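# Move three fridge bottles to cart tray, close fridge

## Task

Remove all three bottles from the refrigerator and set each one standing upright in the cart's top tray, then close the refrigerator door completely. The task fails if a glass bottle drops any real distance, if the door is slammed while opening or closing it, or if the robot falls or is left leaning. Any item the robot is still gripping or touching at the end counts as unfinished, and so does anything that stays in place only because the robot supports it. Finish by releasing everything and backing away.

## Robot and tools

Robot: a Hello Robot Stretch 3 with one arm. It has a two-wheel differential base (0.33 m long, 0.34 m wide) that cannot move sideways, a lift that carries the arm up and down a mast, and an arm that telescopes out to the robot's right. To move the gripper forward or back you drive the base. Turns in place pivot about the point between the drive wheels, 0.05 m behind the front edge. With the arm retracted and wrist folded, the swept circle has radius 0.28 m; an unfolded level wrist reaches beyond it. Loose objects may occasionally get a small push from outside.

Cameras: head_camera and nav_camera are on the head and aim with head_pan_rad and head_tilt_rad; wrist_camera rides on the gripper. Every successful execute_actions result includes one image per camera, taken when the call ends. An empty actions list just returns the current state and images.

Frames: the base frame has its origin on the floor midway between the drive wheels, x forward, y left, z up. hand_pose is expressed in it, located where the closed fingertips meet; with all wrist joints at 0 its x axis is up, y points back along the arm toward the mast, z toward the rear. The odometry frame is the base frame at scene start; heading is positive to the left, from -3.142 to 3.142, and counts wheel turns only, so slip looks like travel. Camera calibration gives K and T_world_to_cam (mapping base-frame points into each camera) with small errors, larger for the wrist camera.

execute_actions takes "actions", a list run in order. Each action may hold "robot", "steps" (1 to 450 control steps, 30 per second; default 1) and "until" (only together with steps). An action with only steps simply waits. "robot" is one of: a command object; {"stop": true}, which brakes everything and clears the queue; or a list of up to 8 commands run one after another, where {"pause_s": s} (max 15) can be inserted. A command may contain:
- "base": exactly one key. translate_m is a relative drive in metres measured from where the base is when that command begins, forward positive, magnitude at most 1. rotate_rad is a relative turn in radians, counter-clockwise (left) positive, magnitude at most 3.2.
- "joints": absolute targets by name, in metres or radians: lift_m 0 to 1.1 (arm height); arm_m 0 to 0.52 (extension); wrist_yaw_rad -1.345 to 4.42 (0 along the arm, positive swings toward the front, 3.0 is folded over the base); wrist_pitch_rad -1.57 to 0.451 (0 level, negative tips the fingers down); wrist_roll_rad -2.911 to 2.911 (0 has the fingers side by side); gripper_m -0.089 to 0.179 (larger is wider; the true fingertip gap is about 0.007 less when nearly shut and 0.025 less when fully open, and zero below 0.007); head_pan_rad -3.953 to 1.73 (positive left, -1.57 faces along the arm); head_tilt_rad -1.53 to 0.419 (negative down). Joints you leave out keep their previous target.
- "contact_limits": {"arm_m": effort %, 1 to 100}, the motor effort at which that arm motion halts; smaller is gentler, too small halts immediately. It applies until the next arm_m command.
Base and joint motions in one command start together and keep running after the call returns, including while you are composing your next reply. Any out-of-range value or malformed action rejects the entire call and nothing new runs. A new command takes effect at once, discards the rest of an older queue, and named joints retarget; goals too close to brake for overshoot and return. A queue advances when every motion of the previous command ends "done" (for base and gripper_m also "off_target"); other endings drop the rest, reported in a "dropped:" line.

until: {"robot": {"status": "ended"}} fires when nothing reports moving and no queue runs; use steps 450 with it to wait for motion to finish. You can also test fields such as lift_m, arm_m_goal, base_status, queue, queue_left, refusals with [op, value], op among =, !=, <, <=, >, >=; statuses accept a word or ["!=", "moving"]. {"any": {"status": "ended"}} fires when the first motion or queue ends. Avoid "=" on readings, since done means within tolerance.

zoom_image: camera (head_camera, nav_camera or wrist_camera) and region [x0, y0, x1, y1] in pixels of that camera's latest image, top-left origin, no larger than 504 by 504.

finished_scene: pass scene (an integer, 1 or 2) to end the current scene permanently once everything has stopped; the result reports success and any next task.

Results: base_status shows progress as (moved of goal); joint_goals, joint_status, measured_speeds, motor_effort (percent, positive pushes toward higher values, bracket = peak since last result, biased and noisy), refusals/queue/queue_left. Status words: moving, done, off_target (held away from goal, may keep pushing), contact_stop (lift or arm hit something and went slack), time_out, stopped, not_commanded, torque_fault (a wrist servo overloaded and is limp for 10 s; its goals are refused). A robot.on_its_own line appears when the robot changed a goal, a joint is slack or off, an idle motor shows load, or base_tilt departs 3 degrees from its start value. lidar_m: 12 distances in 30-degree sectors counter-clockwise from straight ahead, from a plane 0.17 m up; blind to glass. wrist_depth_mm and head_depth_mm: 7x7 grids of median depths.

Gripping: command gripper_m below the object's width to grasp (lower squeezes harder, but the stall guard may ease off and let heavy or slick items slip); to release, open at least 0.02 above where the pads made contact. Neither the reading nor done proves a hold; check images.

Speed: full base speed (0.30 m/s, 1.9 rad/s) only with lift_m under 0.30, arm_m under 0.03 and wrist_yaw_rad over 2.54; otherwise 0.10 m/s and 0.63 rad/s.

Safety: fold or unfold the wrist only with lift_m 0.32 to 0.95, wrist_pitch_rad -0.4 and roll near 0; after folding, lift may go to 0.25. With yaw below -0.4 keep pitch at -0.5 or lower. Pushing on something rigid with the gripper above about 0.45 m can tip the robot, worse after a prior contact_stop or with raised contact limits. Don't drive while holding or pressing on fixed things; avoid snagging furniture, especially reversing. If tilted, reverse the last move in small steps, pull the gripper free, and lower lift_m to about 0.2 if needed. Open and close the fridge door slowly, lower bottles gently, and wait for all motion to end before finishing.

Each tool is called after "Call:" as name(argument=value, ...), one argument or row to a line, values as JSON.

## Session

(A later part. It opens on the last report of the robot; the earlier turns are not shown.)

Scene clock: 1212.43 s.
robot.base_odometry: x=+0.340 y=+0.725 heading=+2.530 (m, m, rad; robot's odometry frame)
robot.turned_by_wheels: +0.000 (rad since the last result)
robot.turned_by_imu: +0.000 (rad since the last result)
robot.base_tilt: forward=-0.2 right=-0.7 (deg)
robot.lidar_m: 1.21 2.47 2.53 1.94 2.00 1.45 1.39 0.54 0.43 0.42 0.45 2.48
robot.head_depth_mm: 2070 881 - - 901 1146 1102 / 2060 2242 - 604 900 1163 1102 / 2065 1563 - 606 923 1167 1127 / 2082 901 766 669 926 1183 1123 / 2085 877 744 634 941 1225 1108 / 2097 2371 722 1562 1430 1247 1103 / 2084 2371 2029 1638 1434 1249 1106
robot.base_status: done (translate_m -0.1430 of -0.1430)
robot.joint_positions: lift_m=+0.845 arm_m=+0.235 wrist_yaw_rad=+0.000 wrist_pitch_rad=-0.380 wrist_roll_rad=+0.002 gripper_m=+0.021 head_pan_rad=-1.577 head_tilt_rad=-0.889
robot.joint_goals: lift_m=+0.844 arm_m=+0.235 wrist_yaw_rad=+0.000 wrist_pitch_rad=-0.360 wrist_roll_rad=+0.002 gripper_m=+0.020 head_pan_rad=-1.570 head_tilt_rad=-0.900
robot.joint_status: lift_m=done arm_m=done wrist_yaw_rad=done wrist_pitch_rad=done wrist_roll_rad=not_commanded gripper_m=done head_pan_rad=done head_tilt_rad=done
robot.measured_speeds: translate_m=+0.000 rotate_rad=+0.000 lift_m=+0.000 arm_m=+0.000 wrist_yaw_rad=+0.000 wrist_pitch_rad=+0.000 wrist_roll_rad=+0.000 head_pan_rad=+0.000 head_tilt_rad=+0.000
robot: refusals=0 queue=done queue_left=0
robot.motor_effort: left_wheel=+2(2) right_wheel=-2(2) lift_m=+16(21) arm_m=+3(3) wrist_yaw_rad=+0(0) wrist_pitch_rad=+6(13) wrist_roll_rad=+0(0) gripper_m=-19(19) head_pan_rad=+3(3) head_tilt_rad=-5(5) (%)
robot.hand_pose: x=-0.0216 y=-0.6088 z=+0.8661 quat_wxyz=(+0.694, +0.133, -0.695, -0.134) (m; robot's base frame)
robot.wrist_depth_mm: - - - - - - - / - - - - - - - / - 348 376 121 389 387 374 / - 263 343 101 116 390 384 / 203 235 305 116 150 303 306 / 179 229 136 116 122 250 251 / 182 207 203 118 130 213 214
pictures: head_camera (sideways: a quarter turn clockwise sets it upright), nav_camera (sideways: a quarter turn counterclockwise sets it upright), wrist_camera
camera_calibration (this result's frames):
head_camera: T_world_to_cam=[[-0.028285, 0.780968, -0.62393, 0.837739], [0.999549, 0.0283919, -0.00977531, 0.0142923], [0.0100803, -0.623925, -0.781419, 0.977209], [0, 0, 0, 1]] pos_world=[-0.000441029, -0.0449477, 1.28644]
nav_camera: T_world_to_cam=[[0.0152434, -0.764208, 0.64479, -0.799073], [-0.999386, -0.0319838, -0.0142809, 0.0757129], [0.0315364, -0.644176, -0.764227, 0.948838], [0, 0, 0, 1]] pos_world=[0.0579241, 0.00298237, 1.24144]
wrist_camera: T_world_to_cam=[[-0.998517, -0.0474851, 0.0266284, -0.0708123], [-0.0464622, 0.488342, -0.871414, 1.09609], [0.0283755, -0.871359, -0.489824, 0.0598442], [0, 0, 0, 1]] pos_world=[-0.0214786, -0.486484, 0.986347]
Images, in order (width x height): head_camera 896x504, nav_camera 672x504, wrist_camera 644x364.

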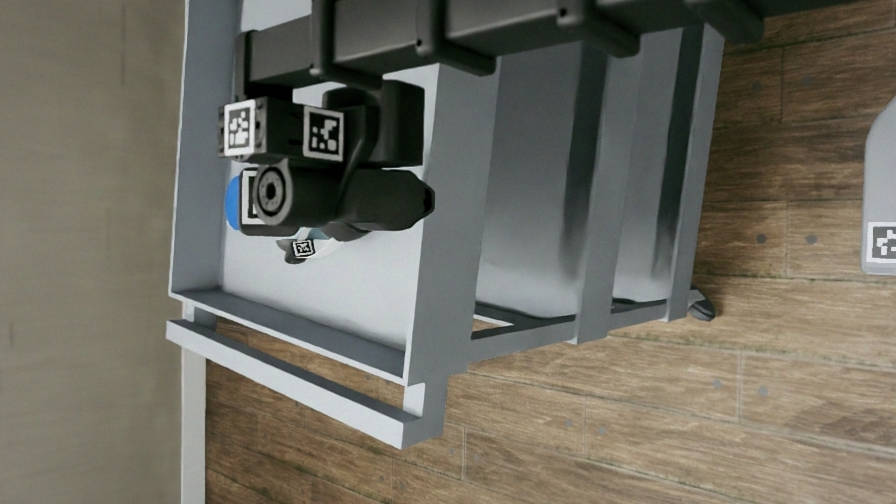

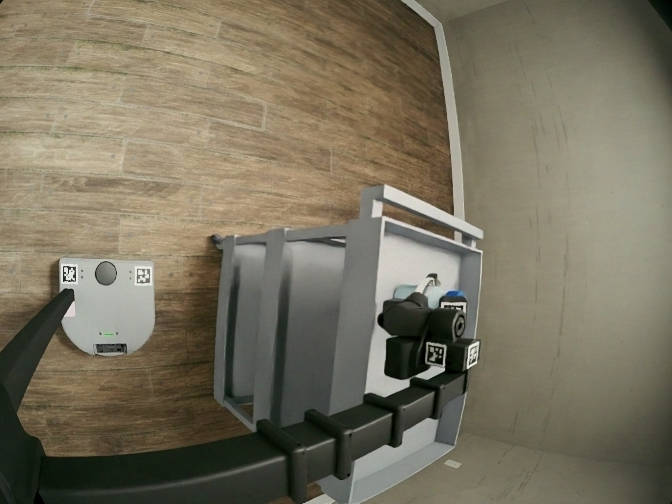

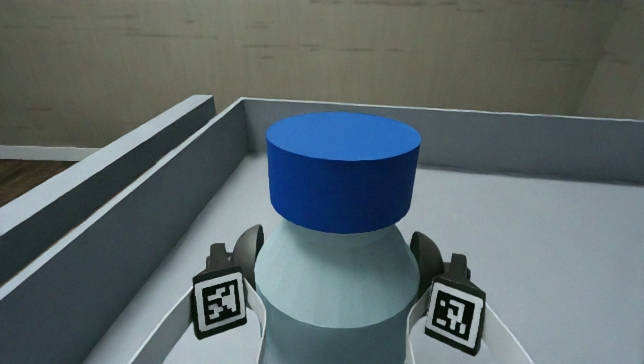

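Call:
execute_actions(
  actions=[
    {"robot": {"joints": {"gripper_m": 0.12}}, "steps": 90, "until": {"robot": {"status": "ended"}}},
    {"steps": 10},
  ],
)

Scene clock: 1225.30 s.
robot.base_odometry: x=+0.340 y=+0.725 heading=+2.530 (m, m, rad; robot's odometry frame)
robot.turned_by_wheels: +0.000 (rad since the last result)
robot.turned_by_imu: +0.000 (rad since the last result)
robot.base_tilt: forward=-0.2 right=-0.7 (deg)
robot.lidar_m: 1.21 2.47 2.52 1.95 2.00 1.45 1.39 0.55 0.43 0.42 0.45 2.48
robot.head_depth_mm: 2054 879 - - 902 1139 1103 / 2071 2266 - 603 905 1161 1108 / 2067 1570 - 604 919 1166 1126 / 2082 898 744 667 921 1182 1130 / 2071 877 747 637 924 1224 1108 / 2098 2369 722 1558 1427 1250 1109 / 2081 2362 2008 1634 1427 1246 1108
robot.base_status: done (translate_m -0.1430 of -0.1430)
robot.joint_positions: lift_m=+0.845 arm_m=+0.235 wrist_yaw_rad=-0.001 wrist_pitch_rad=-0.374 wrist_roll_rad=+0.002 gripper_m=+0.120 head_pan_rad=-1.577 head_tilt_rad=-0.889
robot.joint_goals: lift_m=+0.844 arm_m=+0.235 wrist_yaw_rad=+0.000 wrist_pitch_rad=-0.360 wrist_roll_rad=+0.002 gripper_m=+0.120 head_pan_rad=-1.570 head_tilt_rad=-0.900
robot.joint_status: lift_m=done arm_m=done wrist_yaw_rad=done wrist_pitch_rad=done wrist_roll_rad=not_commanded gripper_m=done head_pan_rad=done head_tilt_rad=done
robot.measured_speeds: translate_m=+0.000 rotate_rad=+0.000 lift_m=+0.000 arm_m=+0.000 wrist_yaw_rad=+0.000 wrist_pitch_rad=+0.000 wrist_roll_rad=+0.000 head_pan_rad=+0.000 head_tilt_rad=+0.000
robot: refusals=0 queue=done queue_left=0
robot.motor_effort: left_wheel=+2(2) right_wheel=-2(2) lift_m=+20(20) arm_m=+2(3) wrist_yaw_rad=+0(1) wrist_pitch_rad=+4(6) wrist_roll_rad=+0(0) gripper_m=+0(79) head_pan_rad=+3(3) head_tilt_rad=-5(5) (%)
robot.hand_pose: x=-0.0217 y=-0.6095 z=+0.8674 quat_wxyz=(+0.694, +0.131, -0.695, -0.132) (m; robot's base frame)
robot.wrist_depth_mm: - - - - - - - / - - - - - - - / - 377 382 129 395 389 377 / - 261 342 94 107 389 383 / 203 234 301 96 280 308 307 / 179 214 232 111 132 - 252 / 178 205 204 111 201 - 215
pictures: head_camera (sideways: a quarter turn clockwise sets it upright), nav_camera (sideways: a quarter turn counterclockwise sets it upright), wrist_camera
camera_calibration (this result's frames):
head_camera: T_world_to_cam=[[-0.0282849, 0.780975, -0.623922, 0.837728], [0.999549, 0.0283919, -0.00977493, 0.0142918], [0.0100803, -0.623917, -0.781426, 0.977218], [0, 0, 0, 1]] pos_world=[-0.000441034, -0.0449476, 1.28644]
nav_camera: T_world_to_cam=[[0.0152433, -0.764215, 0.644781, -0.799062], [-0.999386, -0.0319835, -0.0142814, 0.0757134], [0.0315364, -0.644168, -0.764234, 0.948847], [0, 0, 0, 1]] pos_world=[0.0579241, 0.00298304, 1.24144]
wrist_camera: T_world_to_cam=[[-0.998538, -0.0468617, 0.0269357, -0.0708751], [-0.0462523, 0.482936, -0.874433, 1.09691], [0.0279692, -0.874401, -0.484398, 0.0532833], [0, 0, 0, 1]] pos_world=[-0.0215271, -0.486468, 0.986895]
Images, in order (width x height): head_camera 896x504, nav_camera 672x504, wrist_camera 644x364.

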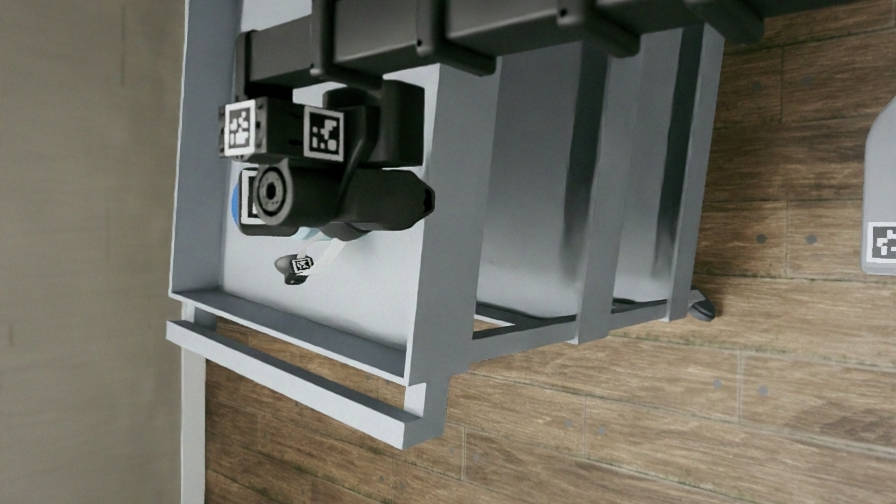

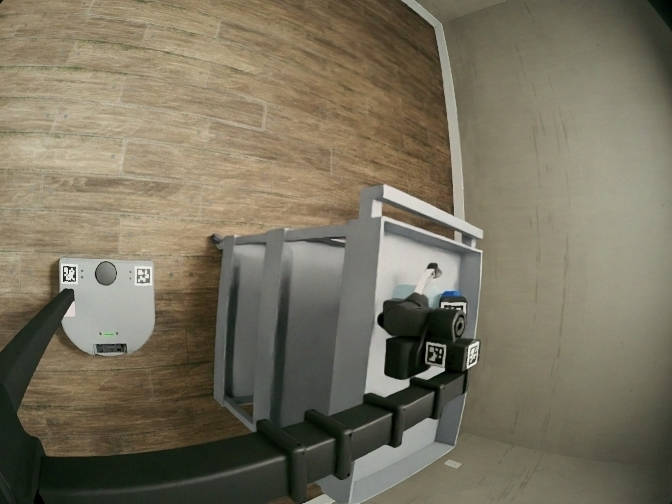

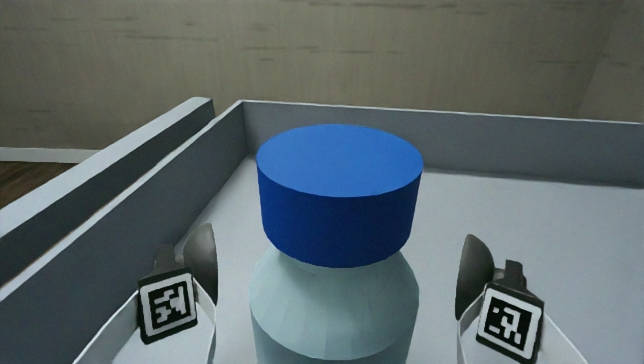

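Call:
execute_actions(
  actions=[
    {"robot": [{"joints": {"lift_m": 0.93, "wrist_pitch_rad": -0.40}}, {"joints": {"arm_m": 0.0}}], "steps": 240, "until": {"robot": {"status": "ended"}}},
  ],
)

Scene clock: 1248.17 s.
robot.base_odometry: x=+0.340 y=+0.725 heading=+2.530 (m, m, rad; robot's odometry frame)
robot.turned_by_wheels: +0.000 (rad since the last result)
robot.turned_by_imu: +0.001 (rad since the last result)
robot.base_tilt: forward=-0.2 right=-0.7 (deg)
robot.lidar_m: 1.21 2.47 2.53 1.95 1.99 1.45 1.39 0.54 0.43 0.42 0.45 2.48
robot.head_depth_mm: 2053 875 765 - - - 1094 / 2067 892 762 - - - 1103 / 2075 896 680 - - - 1124 / 2070 897 746 670 914 1183 1124 / 2058 875 746 636 923 1228 1109 / 2090 2375 720 1553 1427 1246 1101 / 2099 2368 2011 1641 1431 1254 1111
robot.base_status: done (translate_m -0.1430 of -0.1430)
robot.joint_positions: lift_m=+0.929 arm_m=+0.001 wrist_yaw_rad=-0.001 wrist_pitch_rad=-0.414 wrist_roll_rad=+0.002 gripper_m=+0.120 head_pan_rad=-1.577 head_tilt_rad=-0.889
robot.joint_goals: lift_m=+0.930 arm_m=+0.000 wrist_yaw_rad=+0.000 wrist_pitch_rad=-0.400 wrist_roll_rad=+0.002 gripper_m=+0.120 head_pan_rad=-1.570 head_tilt_rad=-0.900
robot.joint_status: lift_m=done arm_m=done wrist_yaw_rad=done wrist_pitch_rad=done wrist_roll_rad=not_commanded gripper_m=done head_pan_rad=done head_tilt_rad=done
robot.measured_speeds: translate_m=+0.000 rotate_rad=+0.000 lift_m=+0.000 arm_m=+0.000 wrist_yaw_rad=+0.000 wrist_pitch_rad=+0.000 wrist_roll_rad=+0.000 head_pan_rad=+0.000 head_tilt_rad=+0.000
robot: refusals=0 queue=done queue_left=0
robot.motor_effort: left_wheel=+1(1) right_wheel=-2(2) lift_m=+52(55) arm_m=-4(5) wrist_yaw_rad=+0(0) wrist_pitch_rad=+4(5) wrist_roll_rad=+0(0) gripper_m=+0(0) head_pan_rad=+3(2) head_tilt_rad=-4(5) (%)
robot.hand_pose: x=-0.0217 y=-0.3705 z=+0.9429 quat_wxyz=(+0.691, +0.145, -0.692, -0.146) (m; robot's base frame)
robot.wrist_depth_mm: - - - - - - - / - - - - - - - / - - 554 605 643 620 598 / - - 467 372 512 524 523 / - 319 411 399 410 417 418 / - 288 270 265 344 - 344 / - - 299 280 261 - 235
pictures: head_camera (sideways: a quarter turn clockwise sets it upright), nav_camera (sideways: a quarter turn counterclockwise sets it upright), wrist_camera
camera_calibration (this result's frames):
head_camera: T_world_to_cam=[[-0.0283322, 0.780987, -0.623904, 0.837706], [0.999547, 0.0284527, -0.00977417, 0.0142909], [0.0101183, -0.623899, -0.78144, 0.977236], [0, 0, 0, 1]] pos_world=[-0.000438304, -0.0449476, 1.28644]
nav_camera: T_world_to_cam=[[0.0152896, -0.764229, 0.644764, -0.79904], [-0.999384, -0.0320438, -0.0142822, 0.0757145], [0.0315756, -0.644149, -0.764248, 0.948865], [0, 0, 0, 1]] pos_world=[0.0579239, 0.00298752, 1.24144]
wrist_camera: T_world_to_cam=[[-0.998539, -0.047925, 0.0249706, -0.0602467], [-0.0462265, 0.518174, -0.854025, 1.04138], [0.02799, -0.853932, -0.519632, 0.339662], [0, 0, 0, 1]] pos_world=[-0.0215266, -0.252454, 1.06737]
Images, in order (width x height): head_camera 896x504, nav_camera 672x504, wrist_camera 644x364.

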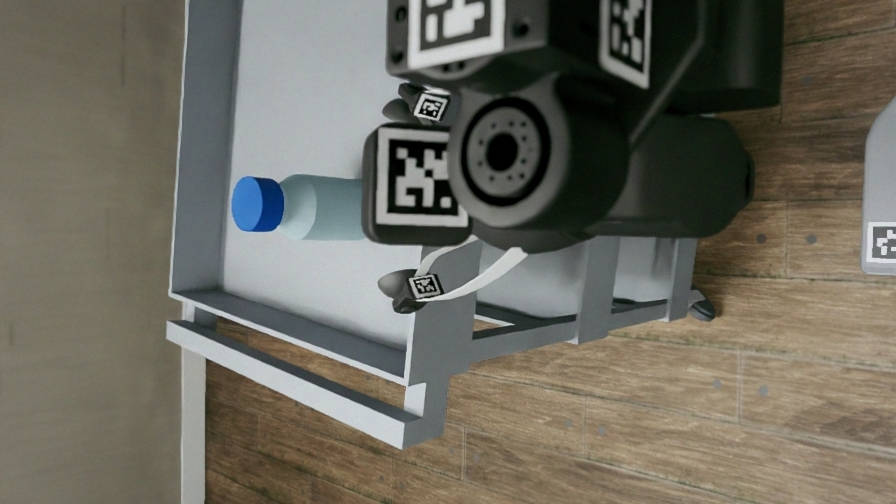

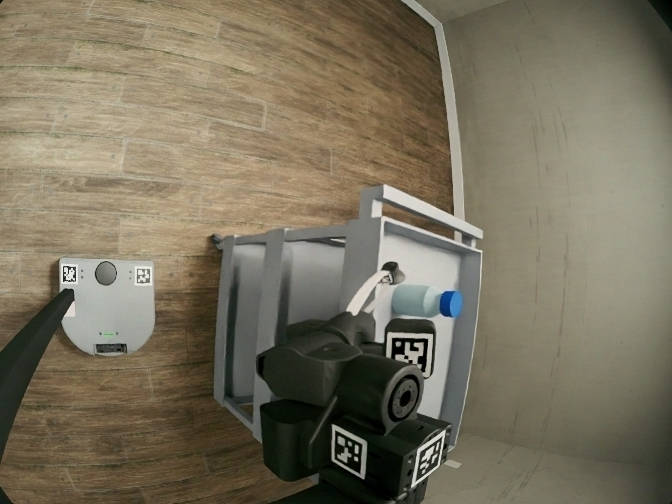

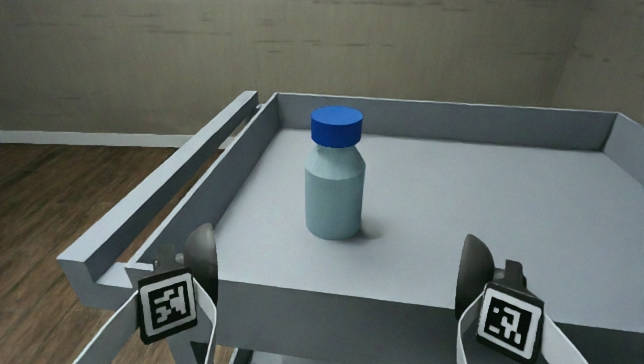

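Call:
execute_actions(
  actions=[
    {"robot": {"base": {"translate_m": 1.0}}, "steps": 300, "until": {"robot": {"translate_m": [">=", 0.38]}}},
    {"robot": {"joints": {"lift_m": 0.33, "gripper_m": 0.16}}, "steps": 300, "until": {"robot": {"translate_m": [">=", 0.8]}}},
    {"robot": {"base": {"translate_m": 0.424}}, "steps": 300, "until": {"robot": {"status": "ended"}}},
  ],
)

Scene clock: 1295.87 s.
robot.base_odometry: x=-0.662 y=+1.429 heading=+2.530 (m, m, rad; robot's odometry frame)
robot.turned_by_wheels: +0.000 (rad since the last result)
robot.turned_by_imu: +0.005 (rad since the last result)
robot.base_tilt: forward=-0.2 right=-0.8 (deg)
robot.lidar_m: 0.75 0.35 0.25 0.24 2.53 2.70 1.54 1.17 2.43 2.35 1.65 0.64
robot.head_depth_mm: 2048 2319 2011 1677 1420 1233 1106 / 2074 2335 2011 1662 1422 1242 1120 / 2071 2358 2018 1662 1430 1249 - / 2075 2356 1992 1672 1427 1268 1125 / 2073 2364 2030 1661 1435 1247 1109 / 2080 2356 2019 1671 1434 1247 1103 / 2087 2346 2012 1685 1426 1253 1105
robot.base_status: done (translate_m +0.4240 of +0.4240)
robot.joint_positions: lift_m=+0.331 arm_m=+0.001 wrist_yaw_rad=-0.001 wrist_pitch_rad=-0.415 wrist_roll_rad=+0.002 gripper_m=+0.160 head_pan_rad=-1.577 head_tilt_rad=-0.889
robot.joint_goals: lift_m=+0.330 arm_m=+0.000 wrist_yaw_rad=+0.000 wrist_pitch_rad=-0.400 wrist_roll_rad=+0.002 gripper_m=+0.160 head_pan_rad=-1.570 head_tilt_rad=-0.900
robot.joint_status: lift_m=done arm_m=done wrist_yaw_rad=done wrist_pitch_rad=done wrist_roll_rad=not_commanded gripper_m=done head_pan_rad=done head_tilt_rad=done
robot.measured_speeds: translate_m=+0.000 rotate_rad=+0.000 lift_m=+0.000 arm_m=+0.000 wrist_yaw_rad=+0.000 wrist_pitch_rad=+0.000 wrist_roll_rad=+0.000 head_pan_rad=+0.000 head_tilt_rad=+0.000
robot: refusals=0 queue=done queue_left=0
robot.motor_effort: left_wheel=+1(7) right_wheel=-1(1) lift_m=+20(51) arm_m=-5(5) wrist_yaw_rad=+0(1) wrist_pitch_rad=+4(5) wrist_roll_rad=-1(0) gripper_m=+0(84) head_pan_rad=+3(3) head_tilt_rad=-4(5) (%)
robot.hand_pose: x=-0.0217 y=-0.3705 z=+0.3440 quat_wxyz=(+0.691, +0.145, -0.692, -0.146) (m; robot's base frame)
robot.wrist_depth_mm: - - - - - - - / - - - - - - - / - - - - - - - / 877 875 890 880 903 899 913 / 701 715 703 714 708 723 710 / 589 - 587 597 598 589 604 / 508 492 505 502 506 518 523
pictures: head_camera (sideways: a quarter turn clockwise sets it upright), nav_camera (sideways: a quarter turn counterclockwise sets it upright), wrist_camera
camera_calibration (this result's frames):
head_camera: T_world_to_cam=[[-0.0283321, 0.780987, -0.623904, 0.837706], [0.999547, 0.0284526, -0.00977417, 0.0142909], [0.0101182, -0.623899, -0.781439, 0.977236], [0, 0, 0, 1]] pos_world=[-0.00043831, -0.0449476, 1.28644]
nav_camera: T_world_to_cam=[[0.0152895, -0.764228, 0.644764, -0.79904], [-0.999384, -0.0320437, -0.0142822, 0.0757145], [0.0315755, -0.644149, -0.764248, 0.948865], [0, 0, 0, 1]] pos_world=[0.0579239, 0.00298751, 1.24144]
wrist_camera: T_world_to_cam=[[-0.998539, -0.0479325, 0.0249547, -0.0452867], [-0.0462259, 0.518449, -0.853858, 0.529912], [0.0279897, -0.853764, -0.519907, 0.0286477], [0, 0, 0, 1]] pos_world=[-0.0215267, -0.252445, 0.468494]
Images, in order (width x height): head_camera 896x504, nav_camera 672x504, wrist_camera 644x364.

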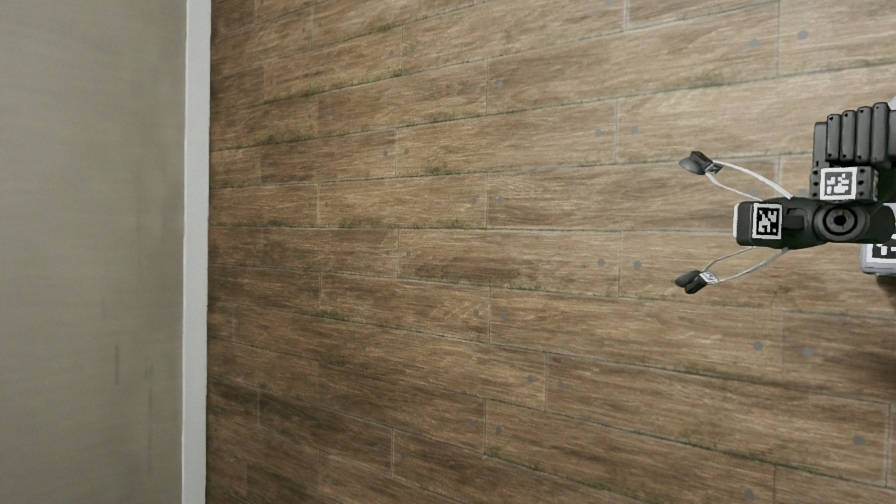

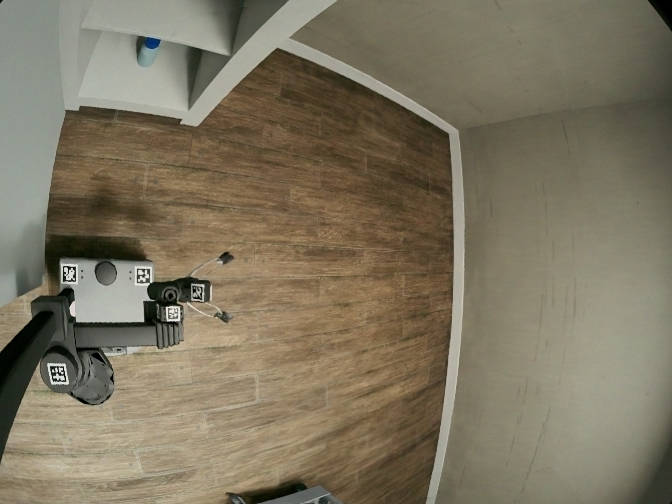

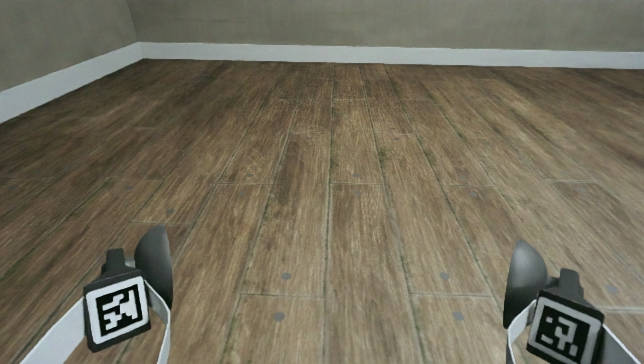

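Call:
execute_actions(
  actions=[
    {"robot": {"base": {"rotate_rad": 1.55}, "joints": {"lift_m": 0.22, "head_tilt_rad": -1.0}}, "steps": 300, "until": {"robot": {"status": "ended"}}},
  ],
)

Scene clock: 1305.13 s.
robot.base_odometry: x=-0.662 y=+1.429 heading=-2.204 (m, m, rad; robot's odometry frame)
robot.turned_by_wheels: +1.550 (rad since the last result)
robot.turned_by_imu: +1.579 (rad since the last result)
robot.base_tilt: forward=-0.2 right=-0.7 (deg)
robot.lidar_m: 0.24 2.24 2.72 1.61 1.35 2.44 2.34 1.68 0.64 0.75 0.35 0.25
robot.head_depth_mm: 711 663 804 1064 1349 1207 1094 / 735 671 1042 1067 1310 1209 1118 / 693 672 1067 1340 1315 1228 - / 763 673 1068 1318 1312 1212 - / 768 674 1073 1290 1316 1210 1096 / 731 677 814 951 996 1002 1001 / 546 618 676 677 678 682 678
robot.base_status: done (rotate_rad +1.5499 of +1.5500)
robot.joint_positions: lift_m=+0.221 arm_m=+0.001 wrist_yaw_rad=-0.001 wrist_pitch_rad=-0.415 wrist_roll_rad=+0.002 gripper_m=+0.160 head_pan_rad=-1.577 head_tilt_rad=-0.988
robot.joint_goals: lift_m=+0.220 arm_m=+0.000 wrist_yaw_rad=+0.000 wrist_pitch_rad=-0.400 wrist_roll_rad=+0.002 gripper_m=+0.160 head_pan_rad=-1.570 head_tilt_rad=-1.000
robot.joint_status: lift_m=done arm_m=done wrist_yaw_rad=done wrist_pitch_rad=done wrist_roll_rad=not_commanded gripper_m=done head_pan_rad=done head_tilt_rad=done
robot.measured_speeds: translate_m=+0.000 rotate_rad=+0.000 lift_m=+0.000 arm_m=+0.000 wrist_yaw_rad=+0.000 wrist_pitch_rad=+0.000 wrist_roll_rad=+0.000 head_pan_rad=+0.000 head_tilt_rad=+0.000
robot: refusals=0 queue=done queue_left=0
robot.motor_effort: left_wheel=-2(6) right_wheel=+0(3) lift_m=+20(20) arm_m=-5(4) wrist_yaw_rad=+1(1) wrist_pitch_rad=+4(4) wrist_roll_rad=+0(0) gripper_m=+0(1) head_pan_rad=+2(3) head_tilt_rad=-5(14) (%)
robot.hand_pose: x=-0.0217 y=-0.3705 z=+0.2340 quat_wxyz=(+0.691, +0.145, -0.692, -0.146) (m; robot's base frame)
robot.wrist_depth_mm: 316 400 696 726 703 419 309 / 344 402 708 730 742 415 336 / 359 406 569 548 583 416 376 / 344 415 432 435 440 416 641 / 344 445 456 451 446 441 544 / 345 - 444 453 457 456 461 / 329 374 387 388 389 388 407
pictures: head_camera (sideways: a quarter turn clockwise sets it upright), nav_camera (sideways: a quarter turn counterclockwise sets it upright), wrist_camera
camera_calibration (this result's frames):
head_camera: T_world_to_cam=[[-0.0279881, 0.838618, -0.544, 0.733602], [0.999552, 0.0292511, -0.00633278, 0.00980948], [0.0106018, -0.543934, -0.839061, 1.05215], [0, 0, 0, 1]] pos_world=[-0.000427634, -0.0432016, 1.28196]
nav_camera: T_world_to_cam=[[0.0149326, -0.823995, 0.566401, -0.696939], [-0.999375, -0.0304564, -0.0179602, 0.0805007], [0.0320496, -0.565778, -0.823934, 1.02647], [0, 0, 0, 1]] pos_world=[0.0579596, 0.00892915, 1.24193]
wrist_camera: T_world_to_cam=[[-0.998539, -0.0479348, 0.0249507, -0.0425407], [-0.0462261, 0.518522, -0.853814, 0.435982], [0.0279899, -0.85372, -0.51998, -0.0285156], [0, 0, 0, 1]] pos_world=[-0.0215267, -0.25245, 0.358481]
Images, in order (width x height): head_camera 896x504, nav_camera 672x504, wrist_camera 644x364.

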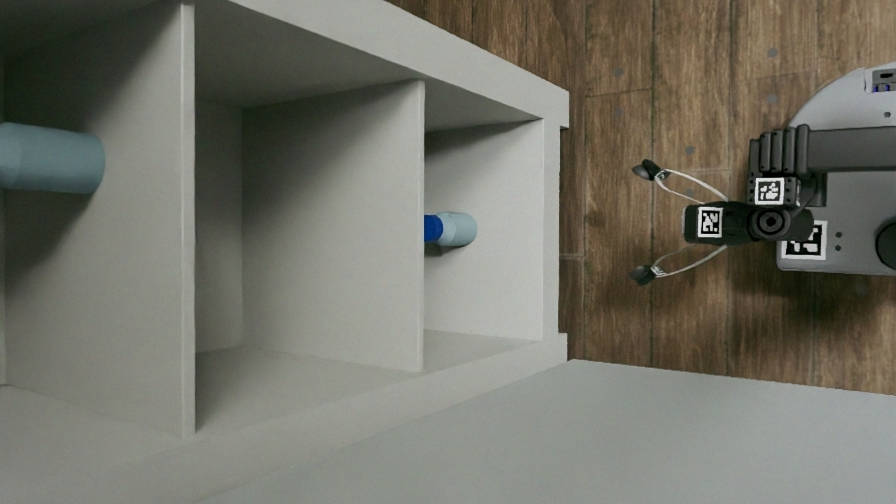

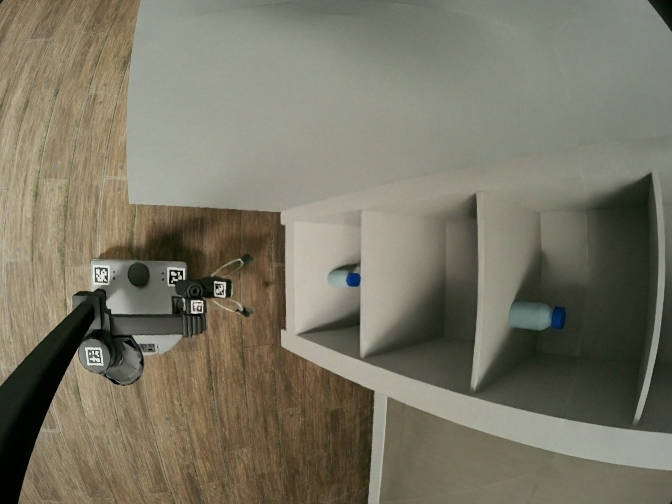

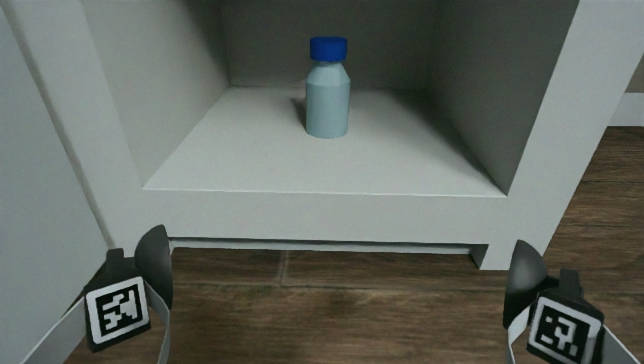

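Call:
execute_actions(
  actions=[
    {"robot": {"base": {"translate_m": 0.018}, "joints": {"arm_m": 0.22, "lift_m": 0.19}}, "steps": 300, "until": {"robot": {"status": "ended"}}},
  ],
)

Scene clock: 1355.47 s.
robot.base_odometry: x=-0.673 y=+1.414 heading=-2.204 (m, m, rad; robot's odometry frame)
robot.turned_by_wheels: +0.000 (rad since the last result)
robot.turned_by_imu: +0.000 (rad since the last result)
robot.base_tilt: forward=-0.2 right=-0.7 (deg)
robot.lidar_m: 0.23 2.22 2.71 1.66 1.38 2.47 2.36 1.68 0.65 0.75 0.33 0.24
robot.head_depth_mm: 736 669 813 977 1360 1207 1093 / 704 670 1041 1126 1305 1208 1127 / 714 671 1066 1328 1282 1209 - / 762 675 1065 1312 1298 1211 - / 767 674 1046 1178 1303 1213 1100 / 717 656 809 908 921 922 926 / 531 585 624 627 627 628 628
robot.base_status: done (translate_m +0.0180 of +0.0180)
robot.joint_positions: lift_m=+0.191 arm_m=+0.220 wrist_yaw_rad=-0.001 wrist_pitch_rad=-0.415 wrist_roll_rad=+0.002 gripper_m=+0.160 head_pan_rad=-1.577 head_tilt_rad=-0.988
robot.joint_goals: lift_m=+0.190 arm_m=+0.220 wrist_yaw_rad=+0.000 wrist_pitch_rad=-0.400 wrist_roll_rad=+0.002 gripper_m=+0.160 head_pan_rad=-1.570 head_tilt_rad=-1.000
robot.joint_status: lift_m=done arm_m=done wrist_yaw_rad=done wrist_pitch_rad=done wrist_roll_rad=not_commanded gripper_m=done head_pan_rad=done head_tilt_rad=done
robot.measured_speeds: translate_m=+0.000 rotate_rad=+0.000 lift_m=+0.000 arm_m=+0.000 wrist_yaw_rad=+0.000 wrist_pitch_rad=+0.000 wrist_roll_rad=+0.000 head_pan_rad=+0.000 head_tilt_rad=+0.000
robot: refusals=0 queue=done queue_left=0
robot.motor_effort: left_wheel=-2(4) right_wheel=+0(2) lift_m=+20(20) arm_m=+3(4) wrist_yaw_rad=+1(0) wrist_pitch_rad=+5(5) wrist_roll_rad=+0(0) gripper_m=+0(0) head_pan_rad=+3(3) head_tilt_rad=-5(5) (%)
robot.hand_pose: x=-0.0217 y=-0.5895 z=+0.2039 quat_wxyz=(+0.691, +0.146, -0.692, -0.146) (m; robot's base frame)
robot.wrist_depth_mm: 265 376 517 511 512 450 294 / 267 379 557 301 552 445 291 / 267 382 495 310 495 439 292 / 269 353 370 337 375 375 288 / 270 309 299 299 300 304 284 / 248 - 250 250 253 252 253 / 220 219 215 215 217 217 225
pictures: head_camera (sideways: a quarter turn clockwise sets it upright), nav_camera (sideways: a quarter turn counterclockwise sets it upright), wrist_camera
camera_calibration (this result's frames):
head_camera: T_world_to_cam=[[-0.0279956, 0.838618, -0.544, 0.733602], [0.999552, 0.02926, -0.00633277, 0.00980948], [0.0106067, -0.543933, -0.839061, 1.05215], [0, 0, 0, 1]] pos_world=[-0.000427248, -0.0432017, 1.28196]
nav_camera: T_world_to_cam=[[0.0149399, -0.823995, 0.566401, -0.696939], [-0.999374, -0.0304653, -0.0179602, 0.0805007], [0.0320547, -0.565778, -0.823934, 1.02647], [0, 0, 0, 1]] pos_world=[0.0579596, 0.00892962, 1.24193]
wrist_camera: T_world_to_cam=[[-0.998539, -0.0479456, 0.0249306, -0.0522903], [-0.0462261, 0.518877, -0.853598, 0.524019], [0.0279904, -0.853503, -0.520335, -0.230936], [0, 0, 0, 1]] pos_world=[-0.0215266, -0.471513, 0.328442]
Images, in order (width x height): head_camera 896x504, nav_camera 672x504, wrist_camera 644x364.

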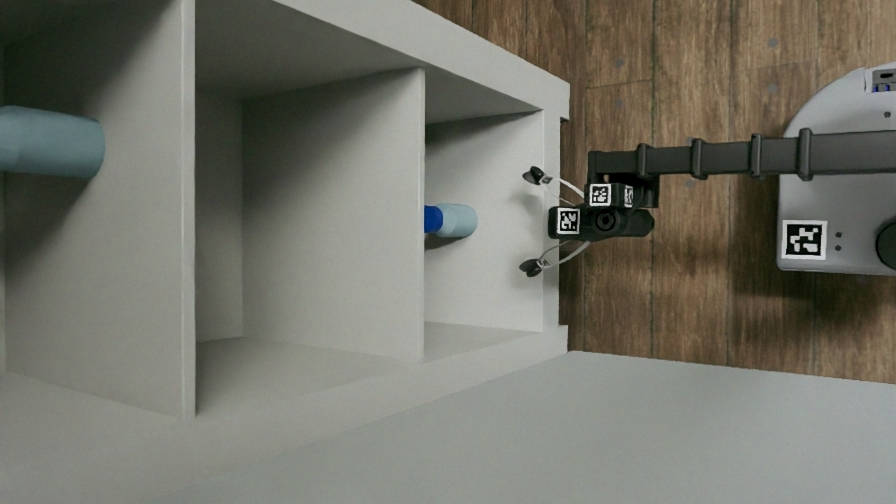

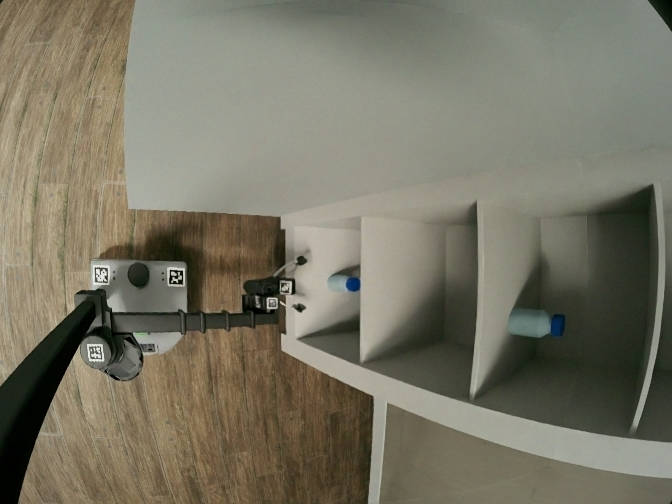

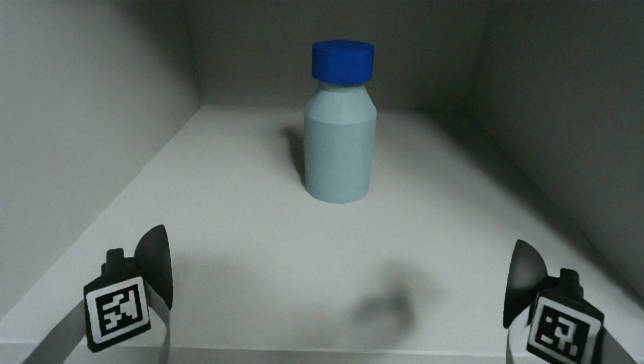

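Call:
execute_actions(
  actions=[
    {"robot": {"joints": {"arm_m": 0.38, "lift_m": 0.184}}, "steps": 300, "until": {"robot": {"status": "ended"}}},
  ],
)

Scene clock: 1374.20 s.
robot.base_odometry: x=-0.673 y=+1.414 heading=-2.204 (m, m, rad; robot's odometry frame)
robot.turned_by_wheels: +0.000 (rad since the last result)
robot.turned_by_imu: +0.000 (rad since the last result)
robot.base_tilt: forward=-0.2 right=-0.7 (deg)
robot.lidar_m: 0.23 2.22 2.72 1.67 1.39 2.47 2.36 1.68 0.65 0.75 0.33 0.24
robot.head_depth_mm: 736 670 812 973 1352 1210 1087 / 705 670 1045 1129 1310 1204 1121 / 715 670 1067 1333 1314 1210 - / 764 673 1065 1322 1313 1205 - / 766 674 1048 1176 1316 1208 1094 / 718 658 809 909 922 925 928 / 530 585 626 625 628 629 628
robot.base_status: done (translate_m +0.0180 of +0.0180)
robot.joint_positions: lift_m=+0.185 arm_m=+0.380 wrist_yaw_rad=-0.001 wrist_pitch_rad=-0.415 wrist_roll_rad=+0.002 gripper_m=+0.160 head_pan_rad=-1.577 head_tilt_rad=-0.988
robot.joint_goals: lift_m=+0.184 arm_m=+0.380 wrist_yaw_rad=+0.000 wrist_pitch_rad=-0.400 wrist_roll_rad=+0.002 gripper_m=+0.160 head_pan_rad=-1.570 head_tilt_rad=-1.000
robot.joint_status: lift_m=done arm_m=done wrist_yaw_rad=done wrist_pitch_rad=done wrist_roll_rad=not_commanded gripper_m=done head_pan_rad=done head_tilt_rad=done
robot.measured_speeds: translate_m=+0.000 rotate_rad=+0.000 lift_m=+0.000 arm_m=+0.000 wrist_yaw_rad=+0.000 wrist_pitch_rad=+0.000 wrist_roll_rad=+0.000 head_pan_rad=+0.000 head_tilt_rad=+0.000
robot: refusals=0 queue=done queue_left=0
robot.motor_effort: left_wheel=-2(2) right_wheel=+0(0) lift_m=+20(21) arm_m=+3(4) wrist_yaw_rad=+0(0) wrist_pitch_rad=+4(5) wrist_roll_rad=+0(0) gripper_m=+0(0) head_pan_rad=+3(3) head_tilt_rad=-5(5) (%)
robot.hand_pose: x=-0.0217 y=-0.7495 z=+0.1979 quat_wxyz=(+0.691, +0.146, -0.692, -0.146) (m; robot's base frame)
robot.wrist_depth_mm: 273 359 364 366 362 359 287 / 270 388 396 384 392 383 285 / 274 387 425 138 412 408 284 / 277 341 355 154 349 364 283 / 267 300 290 156 269 296 272 / 239 - 242 174 236 244 245 / 206 201 207 196 210 210 217
pictures: head_camera (sideways: a quarter turn clockwise sets it upright), nav_camera (sideways: a quarter turn counterclockwise sets it upright), wrist_camera
camera_calibration (this result's frames):
head_camera: T_world_to_cam=[[-0.0279955, 0.838618, -0.544, 0.733602], [0.999552, 0.0292599, -0.00633277, 0.00980947], [0.0106066, -0.543933, -0.839061, 1.05215], [0, 0, 0, 1]] pos_world=[-0.000427253, -0.0432017, 1.28196]
nav_camera: T_world_to_cam=[[0.0149398, -0.823995, 0.5664, -0.696939], [-0.999374, -0.0304652, -0.0179602, 0.0805007], [0.0320546, -0.565778, -0.823934, 1.02647], [0, 0, 0, 1]] pos_world=[0.0579596, 0.00892962, 1.24193]
wrist_camera: T_world_to_cam=[[-0.998539, -0.0479457, 0.0249306, -0.059812], [-0.0462262, 0.518877, -0.853598, 0.601914], [0.0279905, -0.853503, -0.520335, -0.370619], [0, 0, 0, 1]] pos_world=[-0.0215266, -0.631511, 0.322438]
Images, in order (width x height): head_camera 896x504, nav_camera 672x504, wrist_camera 644x364.

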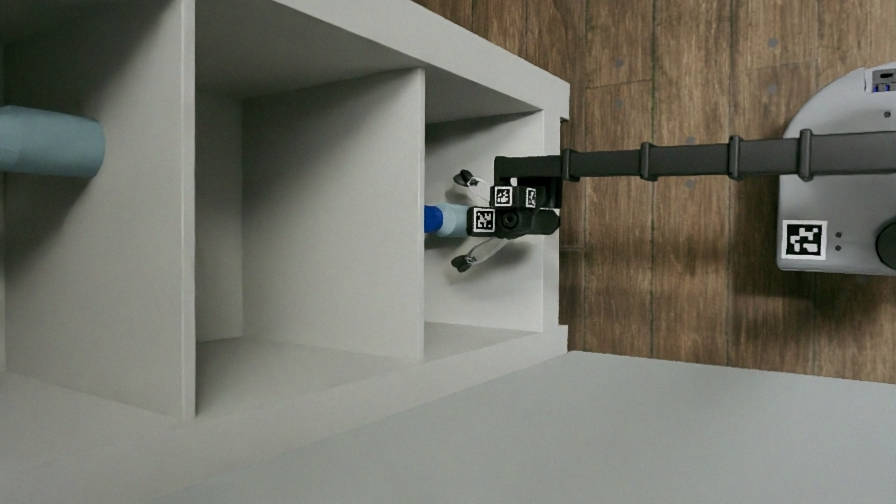

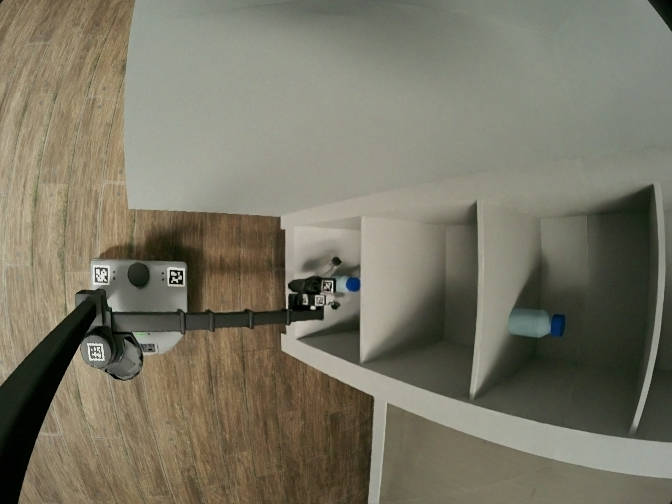

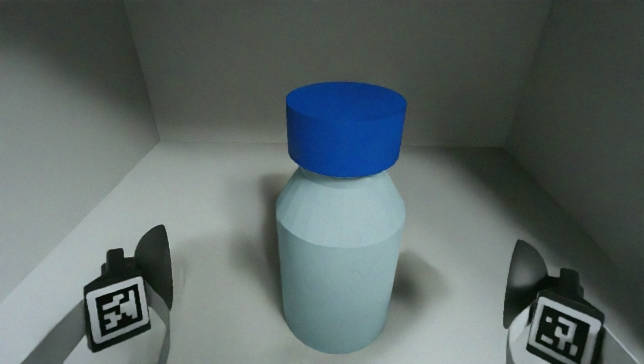

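Call:
execute_actions(
  actions=[
    {"robot": {"joints": {"arm_m": 0.427}}, "steps": 120, "until": {"robot": {"status": "ended"}}},
  ],
)

Scene clock: 1384.20 s.
robot.base_odometry: x=-0.673 y=+1.414 heading=-2.204 (m, m, rad; robot's odometry frame)
robot.turned_by_wheels: +0.000 (rad since the last result)
robot.turned_by_imu: +0.000 (rad since the last result)
robot.base_tilt: forward=-0.2 right=-0.7 (deg)
robot.lidar_m: 0.23 2.23 2.72 1.67 1.39 2.47 2.36 1.68 0.65 0.75 0.33 0.24
robot.head_depth_mm: 735 669 812 973 1348 1209 1086 / 704 671 1041 1127 1312 1208 1126 / 715 674 1070 1319 1320 1211 - / 763 673 1069 1315 1316 1207 - / 767 674 1049 1177 1313 1217 1094 / 718 656 809 909 922 927 928 / 530 585 625 627 629 630 629
robot.base_status: done (translate_m +0.0180 of +0.0180)
robot.joint_positions: lift_m=+0.185 arm_m=+0.427 wrist_yaw_rad=-0.001 wrist_pitch_rad=-0.415 wrist_roll_rad=+0.002 gripper_m=+0.160 head_pan_rad=-1.577 head_tilt_rad=-0.988
robot.joint_goals: lift_m=+0.184 arm_m=+0.427 wrist_yaw_rad=+0.000 wrist_pitch_rad=-0.400 wrist_roll_rad=+0.002 gripper_m=+0.160 head_pan_rad=-1.570 head_tilt_rad=-1.000
robot.joint_status: lift_m=done arm_m=done wrist_yaw_rad=done wrist_pitch_rad=done wrist_roll_rad=not_commanded gripper_m=done head_pan_rad=done head_tilt_rad=done
robot.measured_speeds: translate_m=+0.000 rotate_rad=+0.000 lift_m=+0.000 arm_m=+0.000 wrist_yaw_rad=+0.000 wrist_pitch_rad=+0.000 wrist_roll_rad=+0.000 head_pan_rad=+0.000 head_tilt_rad=+0.000
robot: refusals=0 queue=done queue_left=0
robot.motor_effort: left_wheel=-2(2) right_wheel=+0(0) lift_m=+20(20) arm_m=+3(3) wrist_yaw_rad=+1(0) wrist_pitch_rad=+4(4) wrist_roll_rad=+0(0) gripper_m=+0(0) head_pan_rad=+3(2) head_tilt_rad=-6(5) (%)
robot.hand_pose: x=-0.0217 y=-0.7965 z=+0.1979 quat_wxyz=(+0.691, +0.146, -0.692, -0.146) (m; robot's base frame)
robot.wrist_depth_mm: 273 322 323 318 317 315 287 / 274 345 347 347 346 342 285 / 274 373 381 121 364 372 285 / 277 341 359 96 102 364 281 / 265 298 290 100 139 291 273 / 240 - 242 114 127 245 245 / 206 200 207 116 198 210 216
pictures: head_camera (sideways: a quarter turn clockwise sets it upright), nav_camera (sideways: a quarter turn counterclockwise sets it upright), wrist_camera
camera_calibration (this result's frames):
head_camera: T_world_to_cam=[[-0.0279956, 0.838618, -0.544, 0.733602], [0.999552, 0.02926, -0.00633277, 0.00980948], [0.0106067, -0.543933, -0.839061, 1.05215], [0, 0, 0, 1]] pos_world=[-0.000427248, -0.0432017, 1.28196]
nav_camera: T_world_to_cam=[[0.0149399, -0.823995, 0.566401, -0.696939], [-0.999374, -0.0304653, -0.0179602, 0.0805007], [0.0320547, -0.565778, -0.823934, 1.02647], [0, 0, 0, 1]] pos_world=[0.0579596, 0.00892963, 1.24193]
wrist_camera: T_world_to_cam=[[-0.998539, -0.0479455, 0.0249306, -0.0620655], [-0.046226, 0.518877, -0.853598, 0.626303], [0.0279903, -0.853503, -0.520335, -0.410738], [0, 0, 0, 1]] pos_world=[-0.0215266, -0.678516, 0.322438]
Images, in order (width x height): head_camera 896x504, nav_camera 672x504, wrist_camera 644x364.

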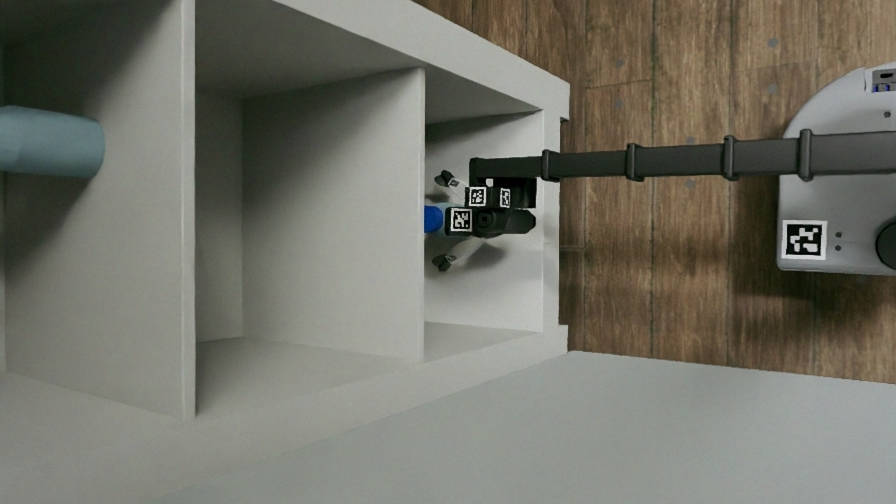

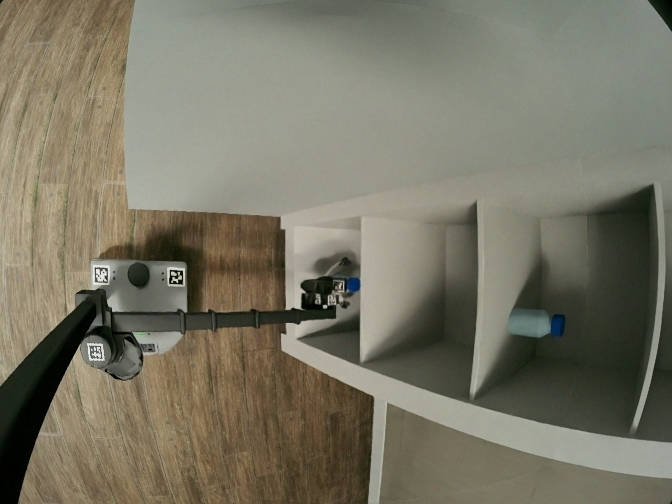

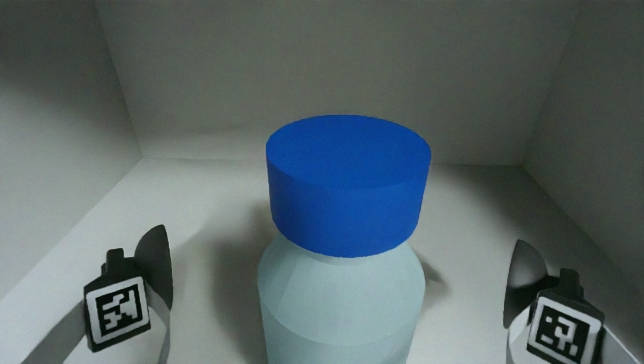

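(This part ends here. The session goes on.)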